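## Task

Put the removable shelf at the height of the wall rack level that carries red labels and slide it in all the way. Every bottle must finish upright on that shelf, and everything must stay in place once the robot lets go. Then release and move the grippers away.

## Robot and tools

Robot: two six-joint arms, left_arm with its base at (-0.013, +0.304, 0) m and right_arm at (+0.038, -0.328, 0) m. Each has a two-finger parallel gripper and a wrist camera (cam_left_wrist, cam_right_wrist, each 504x504). The arm names say nothing about which side of an image something is on. Joint ranges (rad), base to hand: waist -2.618 to 3.054, shoulder 0 to 3.142, elbow 0 to 3.142, wrist pitch and wrist yaw -1.571 to 1.571, wrist roll -2.094 to 2.094. The elbow never quite straightens.

Frames: the scene frame has its origin on the table top midway between the arms, +x pointing out over the table, +z up, left_arm on the +y side. Each result's state line (left_arm: ... | right_arm: ...) prints every gripper's end_effector_position in metres and end_effector_quat_wxyz; the printed position can be somewhat wrong, more so at long reach. That point sits between the finger pads, roughly 1 cm behind the tips. In the gripper's own axes the fingers point along +z and close along y.

The 14-number row (used by execute_actions and move): one flat list covering both arms, always all 14 values in [-1, 1] even if one arm is idle. Order: dx, dy, dz, rx, ry, rz, opening for left_arm, then the same seven for right_arm. dx..rz are an offset, not a pose: the target relative to that gripper's pose in the latest result that shows it (or, before any such result in the scene and for later calls within one reply, relative to where it is when the action begins), expressed in the gripper's own axes. Scale: 1.0 equals 0.6 m of translation or 180 degrees of rotation; rx, ry, rz form a single rotation vector. opening is absolute: +1 fully open (0.093 m), -1 closed. Sending zeros is not a pause: it pulls the gripper back to the reference pose.

execute_actions: argument actions, a list with zero or one item, plus optional pictures (boolean). Empty list: just report the state. {"rows": [...], "steps": n}: up to 15 rows and n at most 15, each step 1/30 s; each row applies for one step, the last row repeats to fill n, and every row is measured from the same reference, not from the preceding row. {"steps": n} without rows: a wait up to 300 steps counted from the previous result (time spent composing the reply counts). A refused call does nothing.

move: target is one 14-number row as above; speed in m/s from 0.002 to 0.5 (default 0.25), turning capped at twice that in rad/s. Each gripper follows a straight line to its target, both finishing together, lasting 0.5 to 10 s (cut off at 10 s). Openings are sent at the start. Paths ignore obstacles and the other arm; grippers can lag, drift, or overshoot the speed near full stretch. The result adds a move: line giving the ending (done, off_target, moving, held, fault) and any limits (paced = the sent pose was clipped; held = some steps were blocked, after which the arm may jump ahead quickly), plus each gripper's distance from its target. If only one arm is named, the other finished fine.

wait: seconds, 0 to 10; the robot gets nothing new meanwhile. zoom_image: camera (cam_left_wrist or cam_right_wrist) and region [x0, y0, x1, y1] in pixels of that camera's latest image, top-left origin, at most 504 by 504. read_manual: optional section, only "licences"; returns licence text and moves nothing. finished_scene: scene number 1 or 2; ends and grades that scene irreversibly and gives the next task.

Controller behaviour: each step the commanded pose is clipped to within 70 mm and 16 degrees of the measured pose; position wins over orientation if both cannot be met. Friction may leave the hand up to about 31 mm short, and tiny commands may not move it. After an action, an arm only drifts on to its last clipped pose, so check the result and send the remainder. To keep an arm still, send the offset back to its desired pose in the first call of a reply and zeros afterwards, with its wanted opening. HELD marks steps where a row was not (fully) sent; a pose unreachable line names the arm whose command the clearance check changed. A Hand target line shows where each gripper is currently being driven. Camera calibration (K, distortion, T_world_to_cam) is given at the start; results list cameras whose values changed.

Gripping: grip_measured is the finger motor position on the same -1..+1 scale. Pads meet near -0.94; each mm of object width adds about 0.0208; each gripper has a fixed bias up to about 0.02. Pads stop on contact while the motor keeps going, so the reading barely shows a grasp. Commanding further below the width reading squeezes harder, up to about 50-62 N per pad. Keep resending the closing value to hold. The Joint positions list ends with the finger opening in metres.

Other readouts: joint torques (noisy, offset, nonzero in free air); MOTOR HOT warns at 75 °C, 90 °C stops that arm for 10 s, 100 °C makes the arm go limp and fall; stops appear as OVER-TEMPERATURE FAULT or FAULT lines.

Avoid: arms colliding or pressing on each other, knocking anything off the table, tipping or dropping bottles, slamming, and pressing hard; faster contact and targets set deeper past contact mean harder hits. Random brief tugs on held parts or pushes on loose objects can occur. Finish with the shelf and bottles stable on their own, grippers open and clear.

Each tool is called after "Call:" by a JSON object that holds its "name" and its "arguments", one argument or row to a line.

## Session

I'll start by looking at the scene.

Call:
{"name": "execute_actions", "arguments": {
  "actions": []
}}

Scene clock: 0.00 s of 6000.00 s.
left_arm: end_effector_position=(+0.3524, +0.2393, +0.4114) grip_measured=+0.999 end_effector_quat_wxyz=(+0.715, +0.057, +0.694, -0.068) | right_arm: end_effector_position=(+0.4018, -0.3990, +0.4133) grip_measured=+1.000 end_effector_quat_wxyz=(+0.712, +0.069, +0.695, -0.070)
Joint positions: left_arm=[-0.01   1.033  1.048  0.016  0.006 -0.013  0.093] | right_arm=[-0.011  1.033  1.062 -0.005  0.011  0.001  0.093]
Joint velocities: left_arm=[-0.007  0.012 -0.007 -0.022  0.022 -0.066  0.   ] | right_arm=[-0.007  0.012 -0.007 -0.007 -0.022  0.007  0.   ]
Joint torques (N m, as the arm reports them, + toward a larger angle): no reading
Hand target (left_arm): +0.352, +0.239, +0.411; +0.715, +0.057, +0.694, -0.068
Hand target (right_arm): +0.402, -0.399, +0.413; +0.712, +0.069, +0.695, -0.070

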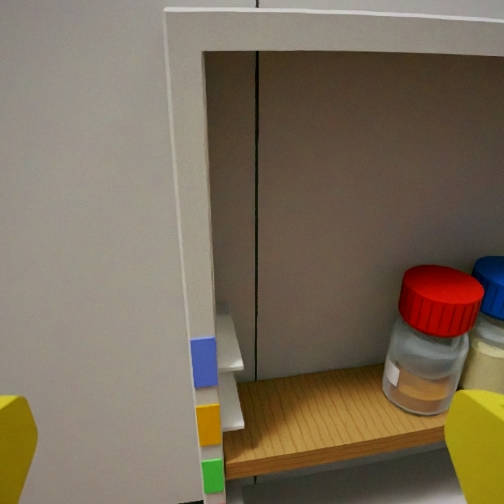

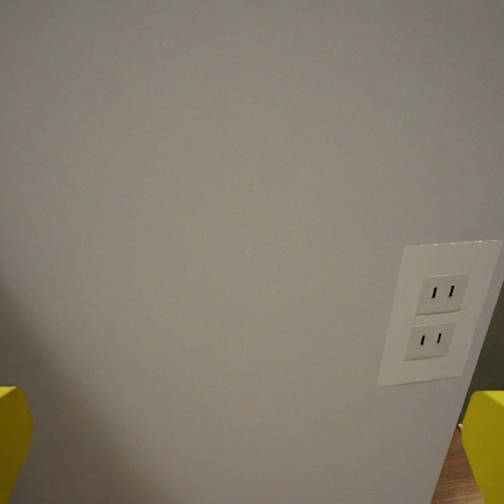

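Call:
{"name": "move", "arguments": {
  "target": [0.1, -0.1, -0.3, 0, 0, 0, 1, 0.1, 0.1, -0.35, -0.2, 0, 0, 1],
  "speed": 0.25
}}

Scene clock: 6.50 s of 6000.00 s.
left_arm: end_effector_position=(+0.1657, +0.2186, +0.3556) grip_measured=+0.999 end_effector_quat_wxyz=(+0.711, +0.044, +0.696, -0.091) | right_arm: end_effector_position=(+0.2085, -0.2939, +0.3505) grip_measured=+1.000 end_effector_quat_wxyz=(+0.696, -0.159, +0.688, +0.131)
Joint positions: left_arm=[-1.16   0.353  0.709 -0.292 -1.131 -0.007  0.093] | right_arm=[-0.947  0.283  0.723 -0.38  -1.536  0.017  0.093]
Joint velocities: left_arm=[ 0.012  0.007  0.022  0.007 -0.037  0.022 -0.001] | right_arm=[-0.017 -0.007  0.002  0.051 -0.081 -0.051  0.   ]
Joint torques (N m, as the arm reports them, + toward a larger angle): left_arm=[-0.15  3.66  5.52  1.92 -0.21 -0.06] | right_arm=[-0.04  4.47  5.06  1.71 -0.06 -0.16]
Hand target (left_arm): +0.168, +0.214, +0.346; +0.707, +0.048, +0.701, -0.078
Hand target (right_arm): +0.210, -0.297, +0.346; +0.693, -0.159, +0.689, +0.143
Off the commanded pose (left_arm): 0.012 m, 3 deg.
Off the commanded pose (right_arm): 0.006 m, 2 deg.
After step 90, 1.30 s passed at rest.
move: off_target (left_arm)
camera_calibration (this result's frames):
cam_left_wrist: T_world_to_cam=[[-0.193446, -0.979195, 0.0612757, 0.225039], [-0.408189, 0.0235324, -0.912594, 0.427149], [0.892166, -0.20155, -0.404249, 0.124005], [0, 0, 0, 1]] pos_world=[0.107257, 0.235299, 0.426154]
cam_right_wrist: T_world_to_cam=[[0.386584, -0.919731, 0.0681781, -0.377359], [-0.369287, -0.222112, -0.902382, 0.36788], [0.845091, 0.323669, -0.42551, 0.14981], [0, 0, 0, 1]] pos_world=[0.155131, -0.313847, 0.421441]

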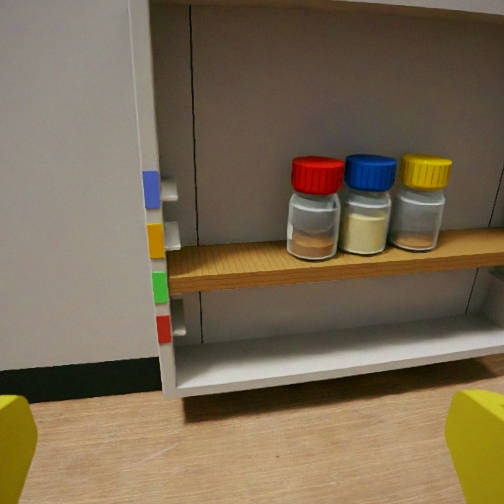

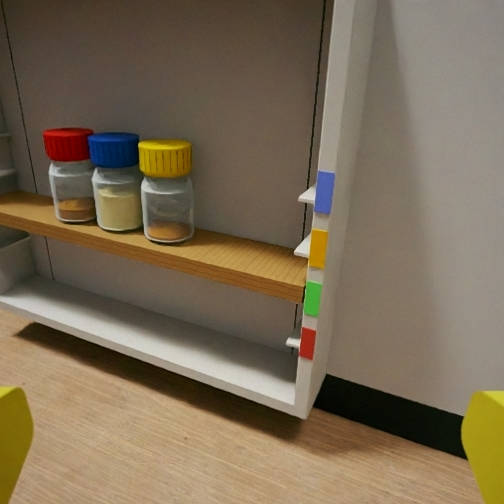

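Call:
{"name": "zoom_image", "arguments": {
  "camera": "cam_left_wrist",
  "region": [120, 150, 320, 410]
}}

Call:
{"name": "zoom_image", "arguments": {
  "camera": "cam_right_wrist",
  "region": [200, 150, 400, 430]
}}

Region (120, 150, 320, 410) of cam_left_wrist's 504x504 image, scaled by 1.938, with more detail than that image has; it fills the left 388 columns of this view, and the rest is white.

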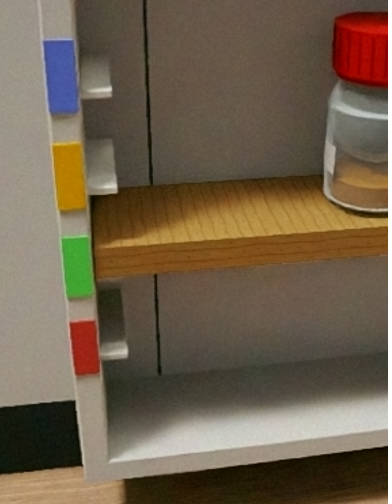

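Region (200, 150, 400, 430) of cam_right_wrist's 504x504 image, scaled by 1.800, with more detail than that image has; it fills the left 360 columns of this view, and the rest is white.

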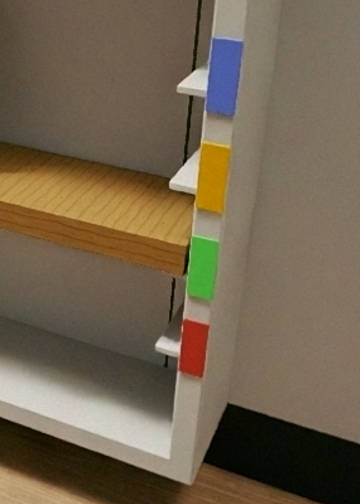

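Call:
{"name": "move", "arguments": {
  "target": [0.2533, 0.0106, 0.3921, -0.0526, -0.0421, -0.4771, 0.15, 0.2326, 0.0706, 0.3746, 0.1065, -0.1009, 0.5049, 0.15],
  "speed": 0.25
}}

Scene clock: 102.90 s of 6000.00 s.
left_arm: end_effector_position=(+0.3920, +0.1767, +0.2037) grip_measured=+0.152 end_effector_quat_wxyz=(+0.508, -0.493, +0.509, -0.489) | right_arm: end_effector_position=(+0.3972, -0.1751, +0.2065) grip_measured=+0.152 end_effector_quat_wxyz=(+0.492, +0.507, +0.503, +0.498)
Joint positions: left_arm=[-0.333  1.536  0.543  0.988 -0.497 -1.539  0.053] | right_arm=[0.853 1.409 0.468 0.918 0.675 1.595 0.052]
Joint velocities: left_arm=[-0.017 -0.007 -0.002  0.022  0.037 -0.007  0.003] | right_arm=[ 0.002 -0.012  0.007  0.022 -0.051  0.007 -0.   ]
Joint torques (N m, as the arm reports them, + toward a larger angle): left_arm=[ 0.5  -4.14  9.92  2.39  0.02  0.02] | right_arm=[ 0.51 -4.13  9.18  2.56  0.13 -0.11]
Hand target (left_arm): +0.399, +0.175, +0.212; +0.510, -0.491, +0.498, -0.501
Hand target (right_arm): +0.399, -0.170, +0.216; +0.492, +0.507, +0.489, +0.511
Off the commanded pose (left_arm): 0.012 m, 2 deg.
Off the commanded pose (right_arm): 0.007 m, 1 deg.
After step 90, 89.47 s passed at rest.
move: off_target (left_arm)
camera_calibration (this result's frames):
cam_left_wrist: T_world_to_cam=[[0.00116861, -0.0372798, 0.999304, -0.196728], [-0.427099, -0.903595, -0.0332098, 0.37395], [0.904204, -0.426763, -0.0169781, -0.191492], [0, 0, 0, 1]] pos_world=[0.333091, 0.248843, 0.205759]
cam_right_wrist: T_world_to_cam=[[-0.0328991, -0.016824, -0.999317, 0.213935], [-0.431097, 0.902305, -0.00099841, 0.369239], [0.901706, 0.430769, -0.0369378, -0.19334], [0, 0, 0, 1]] pos_world=[0.340552, -0.246282, 0.207016]

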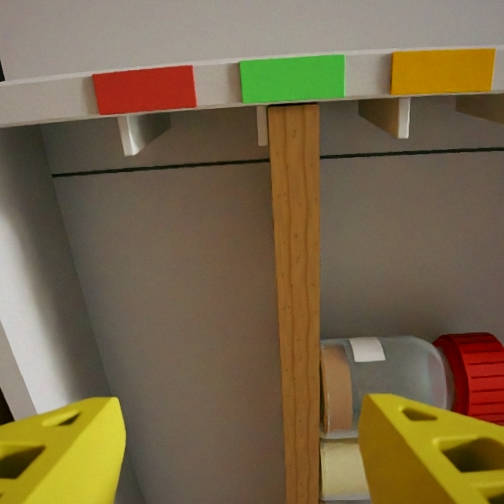

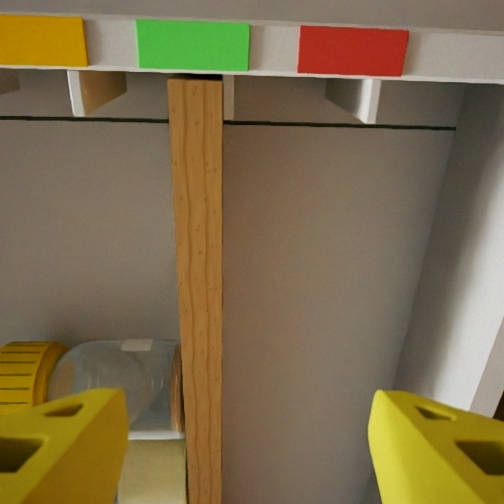

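Call:
{"name": "zoom_image", "arguments": {
  "camera": "cam_left_wrist",
  "region": [80, 40, 440, 200]
}}

Call:
{"name": "zoom_image", "arguments": {
  "camera": "cam_right_wrist",
  "region": [60, 10, 420, 170]
}}

Region (80, 40, 440, 200) of cam_left_wrist's 504x504 image, scaled by 1.400, with more detail than that image has.

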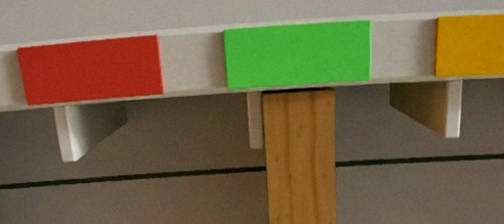

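Region (60, 10, 420, 170) of cam_right_wrist's 504x504 image, scaled by 1.400, with more detail than that image has.

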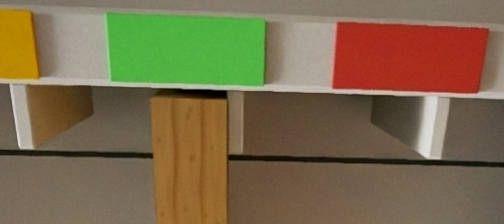

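Call:
{"name": "move", "arguments": {
  "target": [0, -0.04, 0.105, 0, 0, -0.017, 0.15, 0, 0.034, 0.097, -0.008, 0, 0, 0.15],
  "speed": 0.1
}}

Scene clock: 139.97 s of 6000.00 s.
left_arm: end_effector_position=(+0.4483, +0.1770, +0.2260) grip_measured=+0.152 end_effector_quat_wxyz=(+0.498, -0.506, +0.495, -0.501) | right_arm: end_effector_position=(+0.4500, -0.1755, +0.2201) grip_measured=+0.152 end_effector_quat_wxyz=(+0.498, +0.503, +0.499, +0.500)
Joint positions: left_arm=[-0.251  1.658  0.781  0.876 -0.421 -1.586  0.053] | right_arm=[0.738 1.554 0.645 0.906 0.563 1.579 0.052]
Joint velocities: left_arm=[ 0.017  0.007  0.002 -0.022 -0.007  0.051  0.001] | right_arm=[-0.017 -0.022  0.007 -0.037  0.022  0.007  0.   ]
Joint torques (N m, as the arm reports them, + toward a larger angle): left_arm=[ 0.47 -5.76 10.22  2.13  0.01  0.04] | right_arm=[-1.05 -5.76  9.34  2.41 -0.09 -0.23]
Hand target (left_arm): +0.455, +0.176, +0.227; +0.496, -0.506, +0.496, -0.503
Hand target (right_arm): +0.456, -0.175, +0.226; +0.500, +0.499, +0.496, +0.504
Off the commanded pose (left_arm): 0.007 m, 0 deg.
Off the commanded pose (right_arm): 0.008 m, 1 deg.
After step 90, 32.87 s passed at rest.
move: done
camera_calibration (this result's frames):
cam_left_wrist: T_world_to_cam=[[-0.00199677, 0.0109892, 0.999938, -0.226316], [-0.422097, -0.906505, 0.00911946, 0.387736], [0.906549, -0.422052, 0.00644857, -0.249105], [0, 0, 0, 1]] pos_world=[0.389036, 0.248836, 0.224372]
cam_right_wrist: T_world_to_cam=[[-0.0180372, -0.020232, -0.999633, 0.22198], [-0.428063, 0.903687, -0.0105662, 0.393349], [0.903569, 0.427715, -0.0249606, -0.244315], [0, 0, 0, 1]] pos_world=[0.393137, -0.246476, 0.219957]

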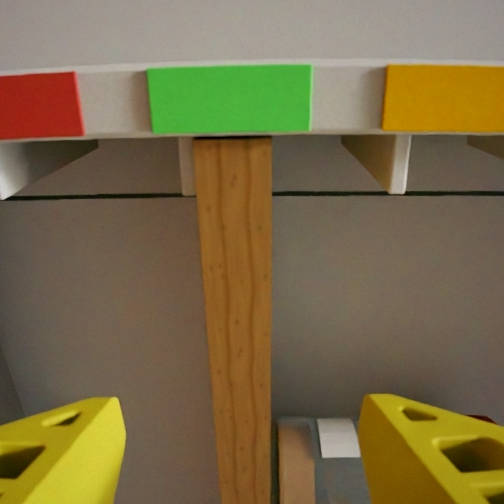

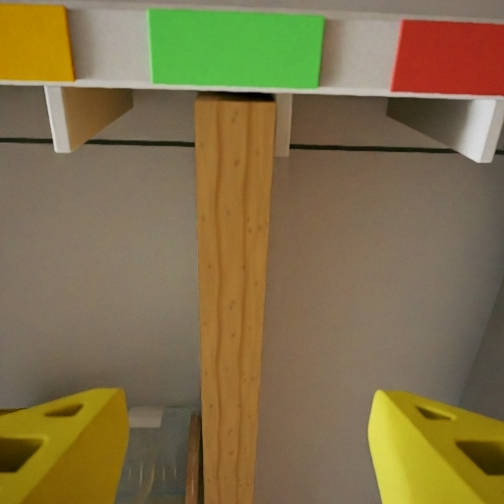

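Call:
{"name": "move", "arguments": {
  "target": [0, 0, 0.118, 0, 0, 0, 0.15, 0, 0.018, 0.115, -0.005, 0, 0, 0.15],
  "speed": 0.06
}}

Scene clock: 153.07 s of 6000.00 s.
left_arm: end_effector_position=(+0.5121, +0.1781, +0.2242) grip_measured=+0.152 end_effector_quat_wxyz=(+0.500, -0.507, +0.493, -0.500) | right_arm: end_effector_position=(+0.5131, -0.1748, +0.2238) grip_measured=+0.152 end_effector_quat_wxyz=(+0.500, +0.502, +0.498, +0.499)
Joint positions: left_arm=[-0.183  1.864  1.028  0.835 -0.358 -1.586  0.053] | right_arm=[0.643 1.745 0.871 0.873 0.472 1.574 0.052]
Joint velocities: left_arm=[-0.007 -0.002  0.007 -0.037  0.022 -0.051  0.001] | right_arm=[ 0.012  0.017  0.002 -0.022 -0.022 -0.022  0.   ]
Joint torques (N m, as the arm reports them, + toward a larger angle): left_arm=[ 0.37 -7.75 10.5   2.17  0.07  0.09] | right_arm=[-1.05 -7.86  9.58  2.45 -0.09 -0.24]
Hand target (left_arm): +0.519, +0.178, +0.225; +0.499, -0.505, +0.495, -0.501
Hand target (right_arm): +0.519, -0.175, +0.230; +0.503, +0.498, +0.495, +0.504
Off the commanded pose (left_arm): 0.007 m, 0 deg.
Off the commanded pose (right_arm): 0.009 m, 1 deg.
After step 90, 8.60 s passed at rest.
move: done
camera_calibration (this result's frames):
cam_left_wrist: T_world_to_cam=[[-0.00238419, 0.011589, 0.99993, -0.224308], [-0.416905, -0.9089, 0.00953996, 0.413389], [0.908947, -0.416853, 0.00699852, -0.308716], [0, 0, 0, 1]] pos_world=[0.452416, 0.249639, 0.222509]
cam_right_wrist: T_world_to_cam=[[-0.0159379, -0.0235954, -0.999595, 0.225166], [-0.424595, 0.905265, -0.0145989, 0.419212], [0.905243, 0.424191, -0.0244465, -0.303126], [0, 0, 0, 1]] pos_world=[0.455987, -0.245602, 0.223784]

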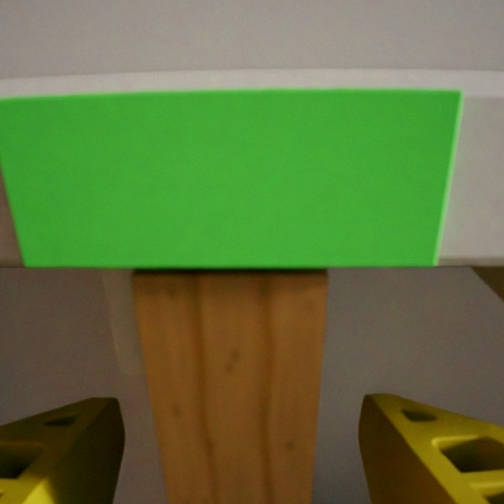

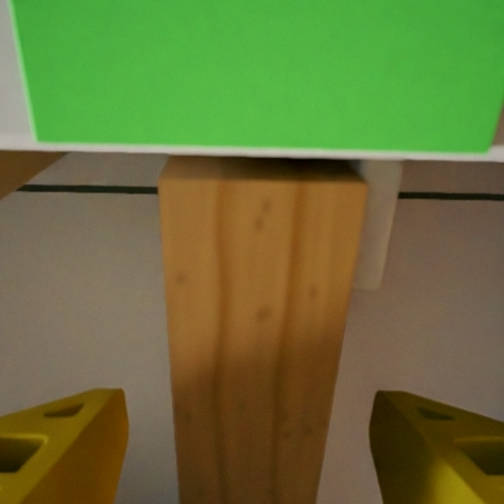

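Call:
{"name": "move", "arguments": {
  "target": [0, -0.002, 0.023, 0, 0, 0, 0.15, 0, 0.01, 0.026, -0.005, 0, 0, 0.15],
  "speed": 0.03
}}

Call:
{"name": "execute_actions", "arguments": {
  "actions": [
    {"rows": [[0,0,0.01,0,0,0,-0.2,0,0.01,0.01,0,0,0,-0.2],[0,0,0.01,0,0,0,-0.3,0,0.01,0.01,0,0,0,-0.3],[0,0,0.01,0,0,0,-0.4,0,0.01,0.01,0,0,0,-0.4],[0,0,0.01,0,0,0,-0.45,0,0.01,0.01,0,0,0,-0.45],[0,0,0.01,0,0,0,-0.5,0,0.01,0.01,0,0,0,-0.5],[0,0,0.01,0,0,0,-0.54,0,0.01,0.01,0,0,0,-0.54],[0,0,0.01,0,0,0,-0.58,0,0.01,0.01,0,0,0,-0.58],[0,0,0.01,0,0,0,-0.62,0,0.01,0.01,0,0,0,-0.62],[0,0,0.01,0,0,0,-0.66,0,0.01,0.01,0,0,0,-0.66],[0,0,0.01,0,0,0,-0.7,0,0.01,0.01,0,0,0,-0.7],[0,0,0.01,0,0,0,-0.74,0,0.01,0.01,0,0,0,-0.74],[0,0,0.01,0,0,0,-0.78,0,0.01,0.01,0,0,0,-0.78],[0,0,0.01,0,0,0,-0.82,0,0.01,0.01,0,0,0,-0.82],[0,0,0.01,0,0,0,-0.85,0,0.01,0.01,0,0,0,-0.85]], "steps": 15}
  ]
}}

Scene clock: 160.43 s of 6000.00 s.
left_arm: end_effector_position=(+0.5189, +0.1781, +0.2246) grip_measured=+0.152 end_effector_quat_wxyz=(+0.500, -0.508, +0.492, -0.499) | right_arm: end_effector_position=(+0.5227, -0.1741, +0.2233) grip_measured=+0.152 end_effector_quat_wxyz=(+0.501, +0.502, +0.498, +0.498)
Joint positions: left_arm=[-0.178  1.885  1.059  0.825 -0.357 -1.586  0.053] | right_arm=[0.634 1.777 0.908 0.869 0.465 1.572 0.052]
Joint velocities: left_arm=[-0.007  0.012 -0.007  0.007 -0.022  0.022 -0.   ] | right_arm=[-0.002  0.012  0.012  0.081  0.007  0.007  0.   ]
Joint torques (N m, as the arm reports them, + toward a larger angle): left_arm=[ 0.51 -7.98 10.5   2.18  0.03  0.07] | right_arm=[-1.06 -8.18  9.58  2.47 -0.09 -0.22]
Hand target (left_arm): +0.526, +0.179, +0.225; +0.500, -0.507, +0.493, -0.500
Hand target (right_arm): +0.528, -0.175, +0.230; +0.504, +0.498, +0.494, +0.503
Off the commanded pose (left_arm): 0.007 m, 0 deg.
Off the commanded pose (right_arm): 0.009 m, 1 deg.
After step 90, 3.50 s passed at rest.
move: done
camera_calibration (this result's frames):
cam_left_wrist: T_world_to_cam=[[-0.00205918, 0.0114566, 0.999932, -0.224878], [-0.414126, -0.910169, 0.00957534, 0.414952], [0.910217, -0.414078, 0.00661869, -0.316023], [0, 0, 0, 1]] pos_world=[0.459029, 0.249395, 0.222981]
cam_right_wrist: T_world_to_cam=[[-0.0153263, -0.0251195, -0.999567, 0.224322], [-0.422514, 0.90621, -0.016295, 0.422108], [0.906227, 0.422081, -0.0245022, -0.312959], [0, 0, 0, 1]] pos_world=[0.465396, -0.24479, 0.223435]

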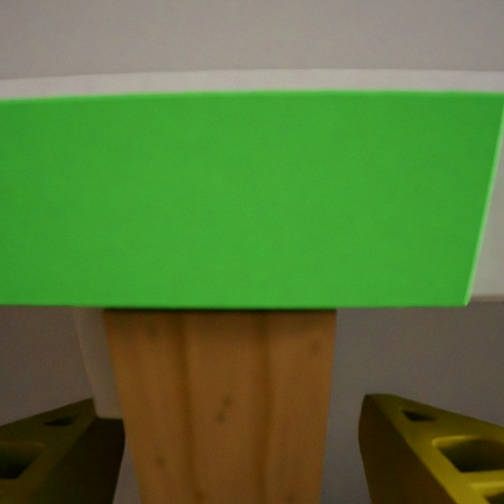

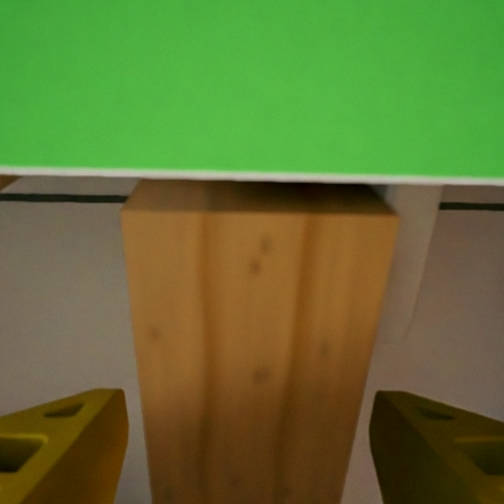

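Scene clock: 160.93 s of 6000.00 s.
left_arm: end_effector_position=(+0.5189, +0.1781, +0.2261) grip_measured=-0.715 end_effector_quat_wxyz=(+0.499, -0.509, +0.489, -0.503) | right_arm: end_effector_position=(+0.5244, -0.1732, +0.2259) grip_measured=-0.710 end_effector_quat_wxyz=(+0.500, +0.504, +0.496, +0.500)
Joint positions: left_arm=[-0.178  1.885  1.059  0.831 -0.357 -1.593  0.011] | right_arm=[0.634 1.778 0.921 0.857 0.465 1.58  0.011]
Joint velocities: left_arm=[-0.022 -0.022 -0.012  0.007 -0.022  0.066 -0.001] | right_arm=[ 0.002 -0.002 -0.012  0.066  0.022 -0.022 -0.001]
Joint torques (N m, as the arm reports them, + toward a larger angle): left_arm=[ 0.31 -7.97 10.18  2.13 -0.04  0.14] | right_arm=[-0.89 -8.65  9.31  2.25 -0.05 -0.24]
Hand target (left_arm): +0.525, +0.178, +0.225; +0.500, -0.508, +0.492, -0.499
Hand target (right_arm): +0.529, -0.174, +0.229; +0.501, +0.502, +0.498, +0.498
Off the commanded pose (left_arm): 0.006 m, 1 deg.
Off the commanded pose (right_arm): 0.006 m, 0 deg.
Steps of this call (steps 1 to 15: all 15 steps of this action). Readings (end_effector_position):
1: left_arm (+0.5189, +0.1781, +0.2246) | right_arm (+0.5228, -0.1741, +0.2226)
2: left_arm (+0.5189, +0.1781, +0.2246) | right_arm (+0.5231, -0.1739, +0.2222)
4: left_arm (+0.5189, +0.1781, +0.2246) | right_arm (+0.5236, -0.1737, +0.2223)
8: left_arm (+0.5189, +0.1781, +0.2254) | right_arm (+0.5244, -0.1733, +0.2254)
15: the state above
camera_calibration (this result's frames):
cam_left_wrist: T_world_to_cam=[[-0.00793166, 0.0203541, 0.999761, -0.224791], [-0.414207, -0.910055, 0.0152416, 0.413679], [0.910148, -0.413987, 0.015649, -0.318052], [0, 0, 0, 1]] pos_world=[0.45904, 0.249377, 0.223409]
cam_right_wrist: T_world_to_cam=[[-0.0149238, -0.0177113, -0.999732, 0.228045], [-0.422852, 0.906147, -0.00974111, 0.420737], [0.906076, 0.422593, -0.0210124, -0.315438], [0, 0, 0, 1]] pos_world=[0.467124, -0.243909, 0.225454]

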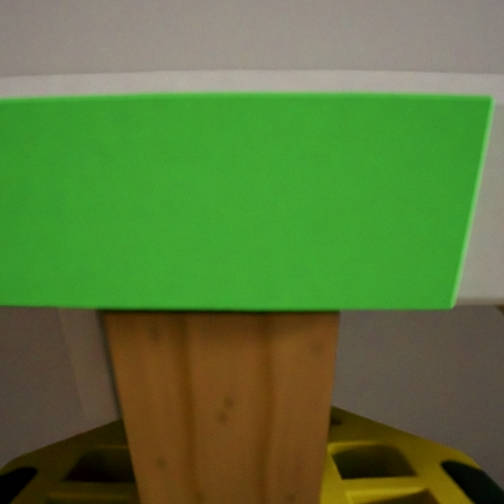

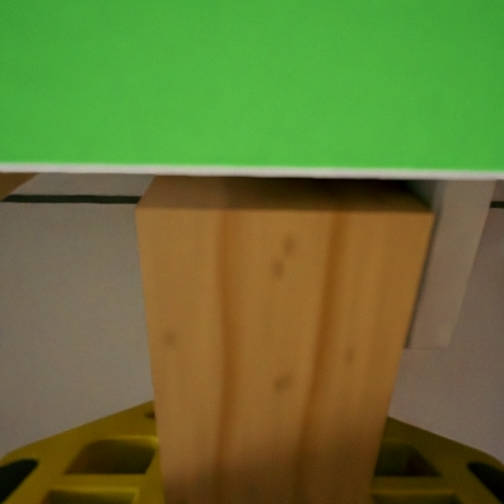

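Call:
{"name": "move", "arguments": {
  "target": [0, -0.02, -0.09, 0, 0, 0, -0.85, 0, 0.022, -0.09, 0, 0, 0, -0.85],
  "speed": 0.03
}}

Scene clock: 174.23 s of 6000.00 s.
left_arm: end_effector_position=(+0.4732, +0.1765, +0.2271) grip_measured=-0.715 end_effector_quat_wxyz=(+0.491, -0.515, +0.496, -0.497) | right_arm: end_effector_position=(+0.4771, -0.1748, +0.2269) grip_measured=-0.710 end_effector_quat_wxyz=(+0.491, +0.513, +0.504, +0.491)
Joint positions: left_arm=[-0.225  1.724  0.89   0.809 -0.399 -1.606  0.011] | right_arm=[0.697 1.605 0.769 0.796 0.53  1.601 0.011]
Joint velocities: left_arm=[ 0.017 -0.002 -0.012 -0.037  0.022 -0.066 -0.   ] | right_arm=[ 0.002 -0.002  0.002 -0.095 -0.066  0.066 -0.   ]
Joint torques (N m, as the arm reports them, + toward a larger angle): left_arm=[ -0.71 -10.31   6.48   2.4   -0.27   0.16] | right_arm=[ 0.65 -9.82  6.43  2.64  0.13 -0.33]
Hand target (left_arm): +0.466, +0.177, +0.238; +0.499, -0.510, +0.488, -0.503
Hand target (right_arm): +0.471, -0.174, +0.239; +0.499, +0.505, +0.496, +0.500
Off the commanded pose (left_arm): 0.014 m, 2 deg.
Off the commanded pose (right_arm): 0.014 m, 2 deg.
After step 90, 8.20 s passed at rest.
move: off_target (left_arm, right_arm)
camera_calibration (this result's frames):
cam_left_wrist: T_world_to_cam=[[0.0203223, 0.0220364, 0.999551, -0.239789], [-0.417632, -0.908169, 0.0285128, 0.391592], [0.908389, -0.418023, -0.00925295, -0.269931], [0, 0, 0, 1]] pos_world=[0.413617, 0.248078, 0.226018]
cam_right_wrist: T_world_to_cam=[[-0.0494854, -0.016639, -0.998636, 0.244702], [-0.420859, 0.907108, 0.00574083, 0.397922], [0.905775, 0.420569, -0.0518912, -0.265114], [0, 0, 0, 1]] pos_world=[0.419712, -0.245388, 0.228327]

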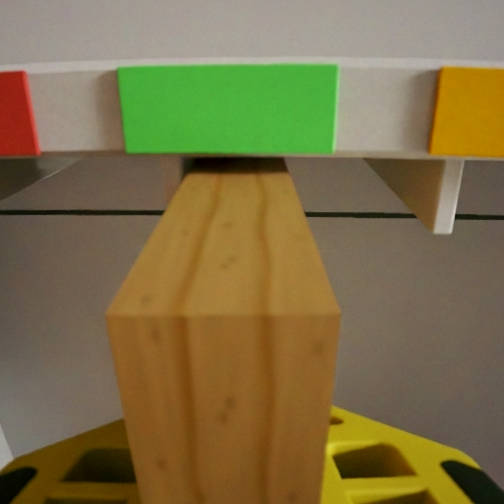

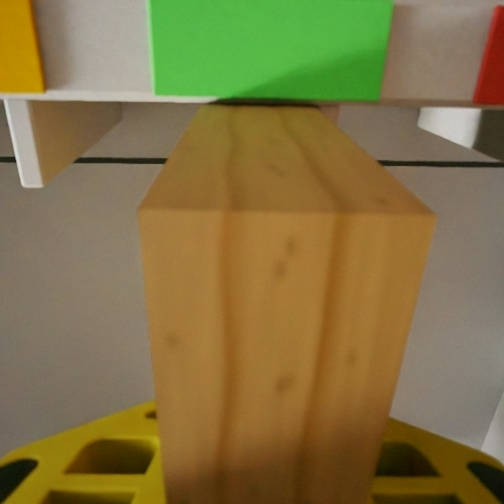

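Call:
{"name": "move", "arguments": {
  "target": [0, -0.028, -0.1, 0.0194, 0, 0, -0.85, 0, 0.028, -0.1, -0.022, 0, 0, -0.85],
  "speed": 0.03
}}

Scene clock: 181.40 s of 6000.00 s.
left_arm: end_effector_position=(+0.4183, +0.1740, +0.2040) grip_measured=-0.715 end_effector_quat_wxyz=(-0.472, +0.532, -0.514, +0.480) | right_arm: end_effector_position=(+0.4206, -0.1763, +0.2062) grip_measured=-0.710 end_effector_quat_wxyz=(+0.479, +0.527, +0.520, +0.472)
Joint positions: left_arm=[-0.299  1.564  0.687  0.772 -0.467 -1.645  0.011] | right_arm=[0.8   1.433 0.585 0.729 0.634 1.641 0.011]
Joint velocities: left_arm=[ 0.007  0.002  0.017 -0.037  0.066  0.007 -0.001] | right_arm=[-0.002 -0.002 -0.017  0.007  0.022 -0.007  0.   ]
Joint torques (N m, as the arm reports them, + toward a larger angle): left_arm=[-0.56 -9.68  8.07  3.17 -0.35  0.6 ] | right_arm=[ 0.52 -8.9   7.94  3.52  0.19 -0.8 ]
Hand target (left_arm): +0.413, +0.176, +0.245; -0.504, +0.504, -0.481, +0.510
Hand target (right_arm): +0.417, -0.176, +0.245; +0.506, +0.502, +0.487, +0.506
Off the commanded pose (left_arm): 0.042 m, 7 deg.
Off the commanded pose (right_arm): 0.040 m, 7 deg.
After step 90, 1.80 s passed at rest.
move: off_target (left_arm, right_arm)
camera_calibration (this result's frames):
cam_left_wrist: T_world_to_cam=[[0.0900105, 0.0241275, 0.995649, -0.244255], [-0.418783, -0.906114, 0.0598174, 0.360775], [0.903615, -0.422344, -0.0714557, -0.20591], [0, 0, 0, 1]] pos_world=[0.359135, 0.245831, 0.206898]
cam_right_wrist: T_world_to_cam=[[-0.110409, -0.0253948, -0.993562, 0.244255], [-0.416768, 0.908719, 0.0230867, 0.370613], [0.902283, 0.416634, -0.110914, -0.201423], [0, 0, 0, 1]] pos_world=[0.363168, -0.24666, 0.211786]

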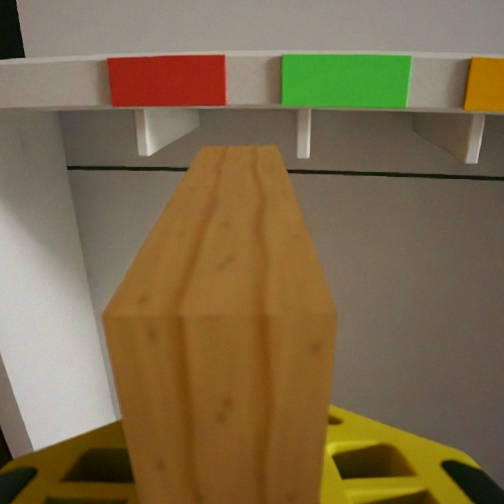

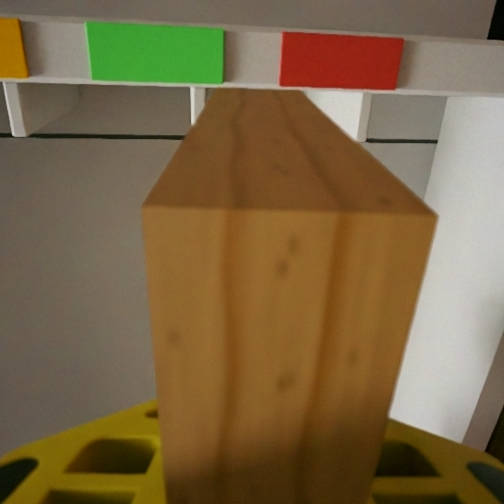

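Call:
{"name": "execute_actions", "arguments": {
  "actions": [
    {"rows": [[-0.002,-0.066,-0.015,0.042,0,0,-0.85,0,0.063,-0.012,-0.039,0,0.005,-0.85],[-0.002,-0.065,-0.015,0.044,0,0,-0.85,0,0.062,-0.012,-0.041,0,0.005,-0.85],[-0.002,-0.064,-0.015,0.046,0,0,-0.85,0,0.061,-0.012,-0.043,0,0.005,-0.85],[-0.002,-0.063,-0.015,0.048,0,0,-0.85,0,0.060,-0.012,-0.045,0,0.005,-0.85],[-0.002,-0.062,-0.015,0.050,0,0,-0.85,0,0.059,-0.012,-0.047,0,0.005,-0.85],[-0.002,-0.061,-0.015,0.052,0,0,-0.85,0,0.058,-0.012,-0.049,0,0.005,-0.85],[-0.002,-0.060,-0.015,0.054,0,0,-0.85,0,0.057,-0.012,-0.051,0,0.005,-0.85],[-0.002,-0.059,-0.015,0.056,0,0,-0.85,0,0.056,-0.012,-0.053,0,0.005,-0.85],[-0.002,-0.058,-0.015,0.058,0,0,-0.85,0,0.055,-0.012,-0.055,0,0.005,-0.85],[-0.002,-0.057,-0.015,0.060,0,0,-0.85,0,0.054,-0.012,-0.057,0,0.005,-0.85],[-0.002,-0.056,-0.015,0.062,0,0,-0.85,0,0.053,-0.012,-0.059,0,0.005,-0.85],[-0.002,-0.055,-0.015,0.064,0,0,-0.85,0,0.052,-0.012,-0.061,0,0.005,-0.85],[-0.002,-0.054,-0.015,0.066,0,0,-0.85,0,0.051,-0.012,-0.063,0,0.005,-0.85],[-0.002,-0.053,-0.015,0.068,0,0,-0.85,0,0.050,-0.012,-0.065,0,0.005,-0.85],[-0.002,-0.052,-0.015,0.070,0,0,-0.85,0,0.049,-0.012,-0.067,0,0.005,-0.85]], "steps": 15}
  ],
  "pictures": false
}}

Call:
{"name": "wait", "arguments": {
  "seconds": 0.7
}}

Scene clock: 201.97 s of 6000.00 s.
left_arm: end_effector_position=(+0.4119, +0.1752, +0.2029) grip_measured=-0.715 end_effector_quat_wxyz=(+0.487, -0.517, +0.500, -0.495) | right_arm: end_effector_position=(+0.4160, -0.1751, +0.2027) grip_measured=-0.710 end_effector_quat_wxyz=(+0.489, +0.514, +0.508, +0.490)
Joint positions: left_arm=[-0.307  1.584  0.627  0.917 -0.476 -1.613  0.011] | right_arm=[0.811 1.468 0.529 0.885 0.638 1.609 0.011]
Joint velocities: left_arm=[-0.007  0.222 -0.09   0.52   0.037  0.066  0.001] | right_arm=[-0.027  0.227 -0.12   0.579 -0.051 -0.154  0.   ]
Joint torques (N m, as the arm reports them, + toward a larger angle): left_arm=[-0.02 -6.49  7.16  3.35 -0.18  0.54] | right_arm=[-0.14 -6.42  7.05  3.42  0.16 -0.74]
Hand target (left_arm): +0.410, +0.177, +0.235; +0.522, -0.484, +0.462, -0.529
Hand target (right_arm): +0.414, -0.178, +0.235; +0.521, +0.488, +0.467, +0.522
Off the commanded pose (left_arm): 0.033 m, 9 deg.
Off the commanded pose (right_arm): 0.033 m, 9 deg.
Steps of this call (steps 1 to 90: nothing new was sent; then 17.07 s passed at rest; steps 91 to 105: all 15 steps of this action). Readings (end_effector_position):
91: left_arm (+0.4183, +0.1740, +0.2040) | right_arm (+0.4206, -0.1762, +0.2062)
92: left_arm (+0.4182, +0.1741, +0.2039) | right_arm (+0.4206, -0.1763, +0.2062)
94: left_arm (+0.4172, +0.1742, +0.2035) | right_arm (+0.4199, -0.1762, +0.2060)
98: left_arm (+0.4139, +0.1741, +0.2020) | right_arm (+0.4167, -0.1762, +0.2041)
105: the state above

Scene clock: 202.67 s of 6000.00 s.
left_arm: end_effector_position=(+0.4122, +0.1752, +0.2052) grip_measured=-0.715 end_effector_quat_wxyz=(+0.494, -0.510, +0.492, -0.503) | right_arm: end_effector_position=(+0.4162, -0.1754, +0.2053) grip_measured=-0.710 end_effector_quat_wxyz=(+0.496, +0.507, +0.500, +0.497)
Joint positions: left_arm=[-0.307  1.602  0.618  0.978 -0.477 -1.6    0.011] | right_arm=[0.811 1.485 0.518 0.95  0.641 1.588 0.011]
Joint velocities: left_arm=[-0.002 -0.012  0.002 -0.007 -0.007 -0.095 -0.   ] | right_arm=[-0.002  0.002 -0.007 -0.066  0.022  0.007  0.   ]
Joint torques (N m, as the arm reports them, + toward a larger angle): left_arm=[-0.14 -7.08  7.47  3.37 -0.17  0.56] | right_arm=[-0.11 -6.84  7.26  3.56  0.14 -0.71]
Hand target (left_arm): +0.410, +0.177, +0.235; +0.522, -0.484, +0.462, -0.529
Hand target (right_arm): +0.414, -0.178, +0.235; +0.521, +0.488, +0.467, +0.522
Off the commanded pose (left_arm): 0.031 m, 8 deg.
Off the commanded pose (right_arm): 0.031 m, 7 deg.
Steps of this call (steps 1 to 21: nothing new was sent). Readings (end_effector_position):
1: left_arm (+0.4120, +0.1752, +0.2021) | right_arm (+0.4161, -0.1751, +0.2019)
2: left_arm (+0.4121, +0.1752, +0.2012) | right_arm (+0.4161, -0.1752, +0.2010)
4: left_arm (+0.4121, +0.1752, +0.1999) | right_arm (+0.4161, -0.1752, +0.2000)
8: left_arm (+0.4121, +0.1752, +0.2025) | right_arm (+0.4161, -0.1753, +0.2027)
21: the state above
camera_calibration (this result's frames):
cam_left_wrist: T_world_to_cam=[[0.00157168, 0.0234988, 0.999723, -0.209181], [-0.42165, -0.906492, 0.0219703, 0.368264], [0.906757, -0.421568, 0.00848357, -0.217533], [0, 0, 0, 1]] pos_world=[0.352857, 0.247039, 0.202877]
cam_right_wrist: T_world_to_cam=[[-0.02835, -0.019698, -0.999404, 0.210984], [-0.423597, 0.905832, -0.0058376, 0.376165], [0.905407, 0.423179, -0.0340243, -0.213831], [0, 0, 0, 1]] pos_world=[0.358928, -0.246097, 0.205778]

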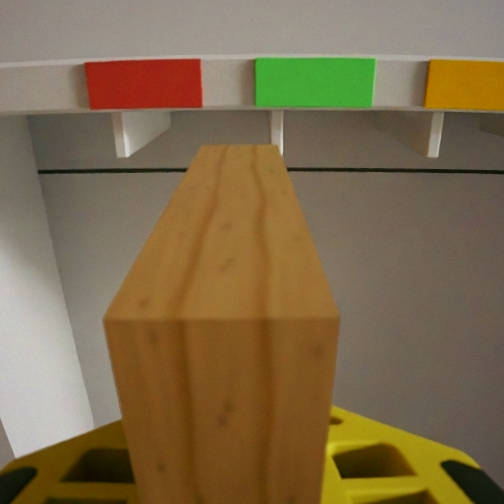

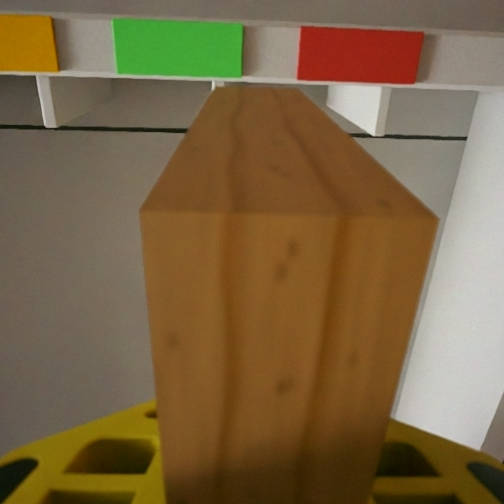

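Call:
{"name": "execute_actions", "arguments": {
  "actions": [
    {"rows": [[-0.003,-0.049,-0.003,0.036,0,0,-0.85,-0.003,0.048,-0.004,-0.034,-0.004,0.005,-0.85],[-0.004,-0.047,-0.003,0.036,0,0,-0.85,-0.002,0.047,-0.004,-0.034,-0.004,0.005,-0.85],[-0.004,-0.046,-0.003,0.036,0,0,-0.85,-0.001,0.045,-0.004,-0.035,-0.004,0.005,-0.85],[-0.005,-0.044,-0.003,0.037,0,0,-0.85,0.0,0.044,-0.004,-0.035,-0.004,0.005,-0.85],[-0.006,-0.043,-0.003,0.037,0,0,-0.85,0.001,0.042,-0.004,-0.036,-0.004,0.005,-0.85],[-0.006,-0.041,-0.003,0.037,0,0,-0.85,0.002,0.041,-0.004,-0.036,-0.004,0.005,-0.85],[-0.007,-0.040,-0.003,0.038,0,0,-0.85,0.003,0.039,-0.004,-0.037,-0.004,0.005,-0.85],[-0.008,-0.038,-0.003,0.038,0,0,-0.85,0.004,0.038,-0.004,-0.037,-0.004,0.005,-0.85],[-0.008,-0.037,-0.003,0.038,0,0,-0.85,0.005,0.036,-0.004,-0.038,-0.004,0.005,-0.85],[-0.009,-0.035,-0.003,0.038,0,0,-0.85,0.006,0.035,-0.004,-0.038,-0.004,0.005,-0.85],[-0.010,-0.034,-0.003,0.038,0,0,-0.85,0.007,0.033,-0.004,-0.038,-0.004,0.005,-0.85],[-0.010,-0.032,-0.003,0.038,0,0,-0.85,0.008,0.032,-0.004,-0.038,-0.004,0.005,-0.85],[-0.011,-0.031,-0.003,0.038,0,0,-0.85,0.009,0.030,-0.004,-0.038,-0.004,0.005,-0.85],[-0.012,-0.029,-0.003,0.038,0,0,-0.85,0.010,0.029,-0.004,-0.038,-0.004,0.005,-0.85]], "steps": 15}
  ],
  "pictures": false
}}

Call:
{"name": "wait", "arguments": {
  "seconds": 0.7
}}

Scene clock: 234.13 s of 6000.00 s.
left_arm: end_effector_position=(+0.4097, +0.1803, +0.1925) grip_measured=-0.715 end_effector_quat_wxyz=(+0.497, -0.512, +0.493, -0.498) | right_arm: end_effector_position=(+0.4156, -0.1696, +0.1915) grip_measured=-0.710 end_effector_quat_wxyz=(+0.496, +0.507, +0.501, +0.496)
Joint positions: left_arm=[-0.299  1.629  0.584  1.033 -0.479 -1.597  0.011] | right_arm=[0.83  1.549 0.504 1.024 0.661 1.589 0.011]
Joint velocities: left_arm=[ 0.032  0.076 -0.076  0.037 -0.022  0.007  0.   ] | right_arm=[ 0.037  0.125 -0.017  0.154  0.007 -0.007 -0.001]
Joint torques (N m, as the arm reports them, + toward a larger angle): left_arm=[ 0.59 -6.86  7.21  3.46  0.06  0.57] | right_arm=[ 0.21 -7.09  6.86  3.58  0.18 -0.74]
Hand target (left_arm): +0.409, +0.183, +0.222; +0.523, -0.482, +0.463, -0.529
Hand target (right_arm): +0.413, -0.170, +0.221; +0.521, +0.489, +0.464, +0.524
Off the commanded pose (left_arm): 0.030 m, 7 deg.
Off the commanded pose (right_arm): 0.031 m, 7 deg.
Steps of this call (steps 1 to 90: nothing new was sent; then 27.97 s passed at rest; steps 91 to 105: all 15 steps of this action). Readings (end_effector_position):
91: left_arm (+0.4122, +0.1752, +0.2053) | right_arm (+0.4162, -0.1754, +0.2053)
92: left_arm (+0.4122, +0.1752, +0.2053) | right_arm (+0.4162, -0.1754, +0.2054)
94: left_arm (+0.4122, +0.1752, +0.2057) | right_arm (+0.4161, -0.1751, +0.2053)
98: left_arm (+0.4106, +0.1774, +0.2036) | right_arm (+0.4160, -0.1729, +0.2027)
105: the state above

Scene clock: 234.83 s of 6000.00 s.
left_arm: end_effector_position=(+0.4096, +0.1809, +0.1938) grip_measured=-0.715 end_effector_quat_wxyz=(+0.498, -0.511, +0.490, -0.501) | right_arm: end_effector_position=(+0.4157, -0.1690, +0.1928) grip_measured=-0.710 end_effector_quat_wxyz=(+0.498, +0.506, +0.497, +0.499)
Joint positions: left_arm=[-0.298  1.632  0.58   1.051 -0.478 -1.595  0.011] | right_arm=[0.832 1.555 0.504 1.042 0.664 1.586 0.011]
Joint velocities: left_arm=[-0.002  0.022 -0.012 -0.051  0.007 -0.022 -0.001] | right_arm=[ 0.002 -0.012  0.007  0.037  0.037 -0.051 -0.001]
Joint torques (N m, as the arm reports them, + toward a larger angle): left_arm=[ 0.61 -6.83  7.16  3.4   0.09  0.51] | right_arm=[ 0.25 -6.98  6.82  3.57  0.19 -0.7 ]
Hand target (left_arm): +0.409, +0.183, +0.222; +0.523, -0.482, +0.463, -0.529
Hand target (right_arm): +0.413, -0.170, +0.221; +0.521, +0.489, +0.464, +0.524
Off the commanded pose (left_arm): 0.029 m, 7 deg.
Off the commanded pose (right_arm): 0.030 m, 7 deg.
Steps of this call (steps 1 to 21: nothing new was sent). Readings (end_effector_position):
1: left_arm (+0.4096, +0.1806, +0.1916) | right_arm (+0.4157, -0.1693, +0.1910)
2: left_arm (+0.4096, +0.1810, +0.1914) | right_arm (+0.4156, -0.1690, +0.1906)
4: left_arm (+0.4096, +0.1809, +0.1919) | right_arm (+0.4156, -0.1690, +0.1911)
8: left_arm (+0.4096, +0.1809, +0.1934) | right_arm (+0.4156, -0.1690, +0.1924)
21: the state above
camera_calibration (this result's frames):
cam_left_wrist: T_world_to_cam=[[-0.00300689, 0.0207499, 0.99978, -0.195566], [-0.413087, -0.910521, 0.017655, 0.370641], [0.910687, -0.412943, 0.0113093, -0.216431], [0, 0, 0, 1]] pos_world=[0.34962, 0.252161, 0.191428]
cam_right_wrist: T_world_to_cam=[[-0.0218116, -0.0166089, -0.999624, 0.196428], [-0.422192, 0.906487, -0.00584924, 0.369645], [0.906244, 0.421906, -0.026784, -0.218448], [0, 0, 0, 1]] pos_world=[0.358313, -0.239651, 0.192666]

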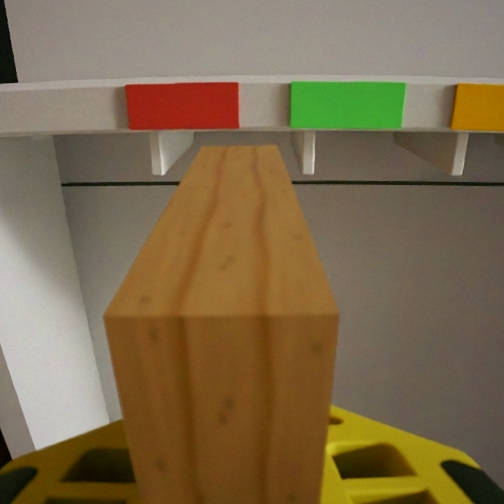

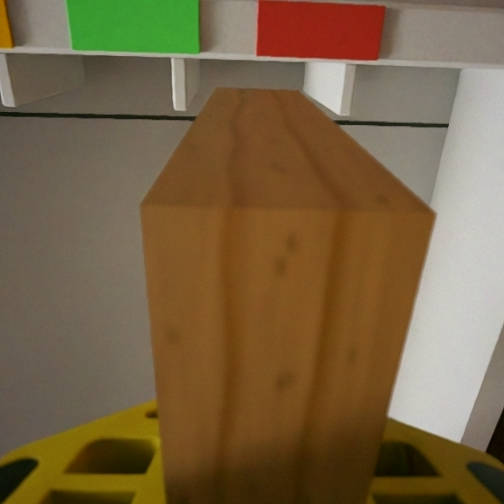

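Call:
{"name": "execute_actions", "arguments": {
  "actions": [
    {"rows": [[-0.001,-0.047,0.002,0.036,0,0,-0.85,-0.003,0.047,-0.002,-0.032,-0.004,0.005,-0.85],[0.0,-0.047,0.004,0.036,0,0,-0.85,-0.004,0.047,0.001,-0.032,-0.004,0.005,-0.85],[0.001,-0.047,0.007,0.036,0,0,-0.85,-0.004,0.047,0.004,-0.033,-0.004,0.005,-0.85],[0.002,-0.048,0.009,0.037,0,0,-0.85,-0.005,0.048,0.006,-0.033,-0.003,0.005,-0.85],[0.003,-0.048,0.012,0.037,0,0,-0.85,-0.006,0.048,0.009,-0.033,-0.003,0.005,-0.85],[0.004,-0.048,0.014,0.037,0,0,-0.85,-0.006,0.048,0.011,-0.034,-0.003,0.005,-0.85],[0.005,-0.048,0.017,0.037,0,0,-0.85,-0.007,0.048,0.014,-0.034,-0.003,0.005,-0.85],[0.006,-0.049,0.019,0.037,0,0,-0.85,-0.008,0.049,0.016,-0.034,-0.003,0.005,-0.85],[0.007,-0.049,0.022,0.037,0,0,-0.85,-0.008,0.049,0.019,-0.034,-0.002,0.005,-0.85],[0.008,-0.049,0.024,0.037,0,0,-0.85,-0.009,0.049,0.021,-0.034,-0.002,0.005,-0.85],[0.008,-0.049,0.027,0.037,0,0,-0.85,-0.009,0.049,0.024,-0.034,-0.002,0.005,-0.85],[0.008,-0.050,0.029,0.037,0,0,-0.85,-0.009,0.050,0.026,-0.034,-0.002,0.005,-0.85],[0.008,-0.050,0.032,0.037,0,0,-0.85,-0.009,0.050,0.029,-0.034,-0.002,0.005,-0.85],[0.008,-0.050,0.034,0.037,0,0,-0.85,-0.009,0.050,0.031,-0.034,-0.002,0.005,-0.85],[0.008,-0.050,0.037,0.037,0,0,-0.85,-0.009,0.050,0.034,-0.034,-0.002,0.005,-0.85]], "steps": 15}
  ],
  "pictures": false
}}

Call:
{"name": "wait", "arguments": {
  "seconds": 0.7
}}

Scene clock: 246.97 s of 6000.00 s.
left_arm: end_effector_position=(+0.4171, +0.1766, +0.1801) grip_measured=-0.715 end_effector_quat_wxyz=(+0.492, -0.515, +0.495, -0.497) | right_arm: end_effector_position=(+0.4229, -0.1733, +0.1804) grip_measured=-0.710 end_effector_quat_wxyz=(+0.493, +0.509, +0.507, +0.491)
Joint positions: left_arm=[-0.298  1.694  0.6    1.07  -0.474 -1.607  0.011] | right_arm=[0.801 1.591 0.505 1.047 0.629 1.593 0.011]
Joint velocities: left_arm=[-0.017  0.125  0.168 -0.051  0.022  0.051 -0.001] | right_arm=[-0.085  0.076  0.061  0.022 -0.066 -0.007 -0.   ]
Joint torques (N m, as the arm reports them, + toward a larger angle): left_arm=[ 1.27 -7.32 11.03  3.14  0.    0.67] | right_arm=[-1.7  -6.97 10.38  3.48  0.   -0.75]
Hand target (left_arm): +0.427, +0.179, +0.223; +0.527, -0.483, +0.460, -0.526
Hand target (right_arm): +0.433, -0.177, +0.222; +0.522, +0.487, +0.465, +0.524
Off the commanded pose (left_arm): 0.046 m, 8 deg.
Off the commanded pose (right_arm): 0.044 m, 8 deg.
Steps of this call (steps 1 to 90: nothing new was sent; then 8.63 s passed at rest; steps 91 to 105: all 15 steps of this action). Readings (end_effector_position):
91: left_arm (+0.4096, +0.1809, +0.1939) | right_arm (+0.4157, -0.1690, +0.1928)
92: left_arm (+0.4097, +0.1809, +0.1937) | right_arm (+0.4157, -0.1690, +0.1928)
94: left_arm (+0.4102, +0.1806, +0.1922) | right_arm (+0.4157, -0.1690, +0.1927)
98: left_arm (+0.4116, +0.1799, +0.1861) | right_arm (+0.4179, -0.1701, +0.1877)
105: the state above

Scene clock: 247.67 s of 6000.00 s.
left_arm: end_effector_position=(+0.4198, +0.1763, +0.1807) grip_measured=-0.715 end_effector_quat_wxyz=(+0.493, -0.515, +0.494, -0.498) | right_arm: end_effector_position=(+0.4256, -0.1737, +0.1815) grip_measured=-0.710 end_effector_quat_wxyz=(+0.493, +0.509, +0.506, +0.492)
Joint positions: left_arm=[-0.295  1.702  0.611  1.07  -0.472 -1.606  0.011] | right_arm=[0.793 1.596 0.513 1.047 0.621 1.593 0.011]
Joint velocities: left_arm=[ 0.017 -0.017 -0.007  0.051 -0.022  0.037  0.001] | right_arm=[ 0.002  0.007 -0.022 -0.007 -0.007 -0.051  0.   ]
Joint torques (N m, as the arm reports them, + toward a larger angle): left_arm=[ 1.   -7.39 10.9   3.16  0.    0.66] | right_arm=[-1.61 -7.14  9.98  3.49  0.   -0.73]
Hand target (left_arm): +0.427, +0.179, +0.223; +0.527, -0.483, +0.460, -0.526
Hand target (right_arm): +0.433, -0.177, +0.222; +0.522, +0.487, +0.465, +0.524
Off the commanded pose (left_arm): 0.045 m, 8 deg.
Off the commanded pose (right_arm): 0.042 m, 8 deg.
Steps of this call (steps 1 to 21: nothing new was sent). Readings (end_effector_position):
1: left_arm (+0.4181, +0.1761, +0.1800) | right_arm (+0.4240, -0.1738, +0.1804)
2: left_arm (+0.4190, +0.1759, +0.1802) | right_arm (+0.4248, -0.1741, +0.1808)
4: left_arm (+0.4197, +0.1762, +0.1807) | right_arm (+0.4255, -0.1739, +0.1812)
8: left_arm (+0.4198, +0.1763, +0.1807) | right_arm (+0.4256, -0.1737, +0.1815)
21: the state above
camera_calibration (this result's frames):
cam_left_wrist: T_world_to_cam=[[0.0153575, 0.0227393, 0.999623, -0.190414], [-0.415006, -0.909416, 0.0270631, 0.369795], [0.909689, -0.415265, -0.00452942, -0.223771], [0, 0, 0, 1]] pos_world=[0.359954, 0.247703, 0.179321]
cam_right_wrist: T_world_to_cam=[[-0.0440159, -0.0248108, -0.998723, 0.193095], [-0.425973, 0.904728, -0.0037022, 0.37893], [0.903665, 0.425266, -0.0503912, -0.219862], [0, 0, 0, 1]] pos_world=[0.368595, -0.244538, 0.183173]

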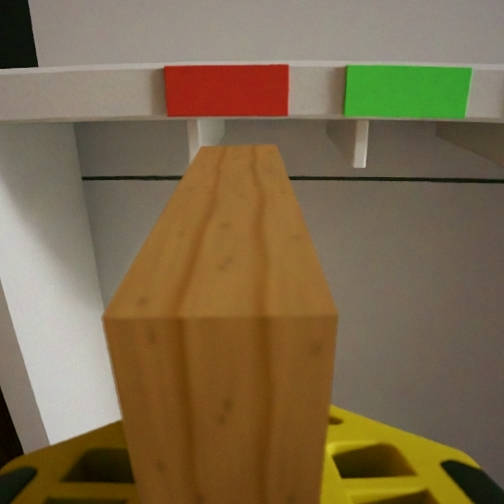

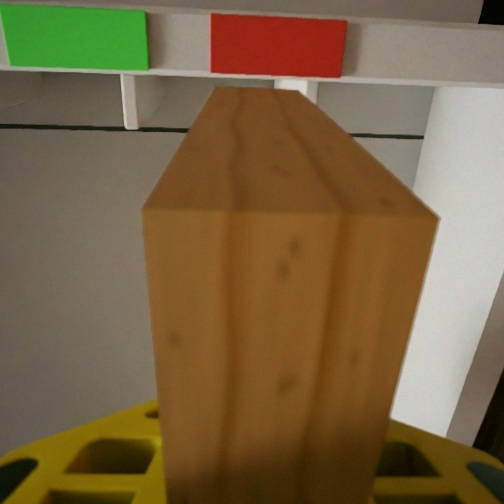

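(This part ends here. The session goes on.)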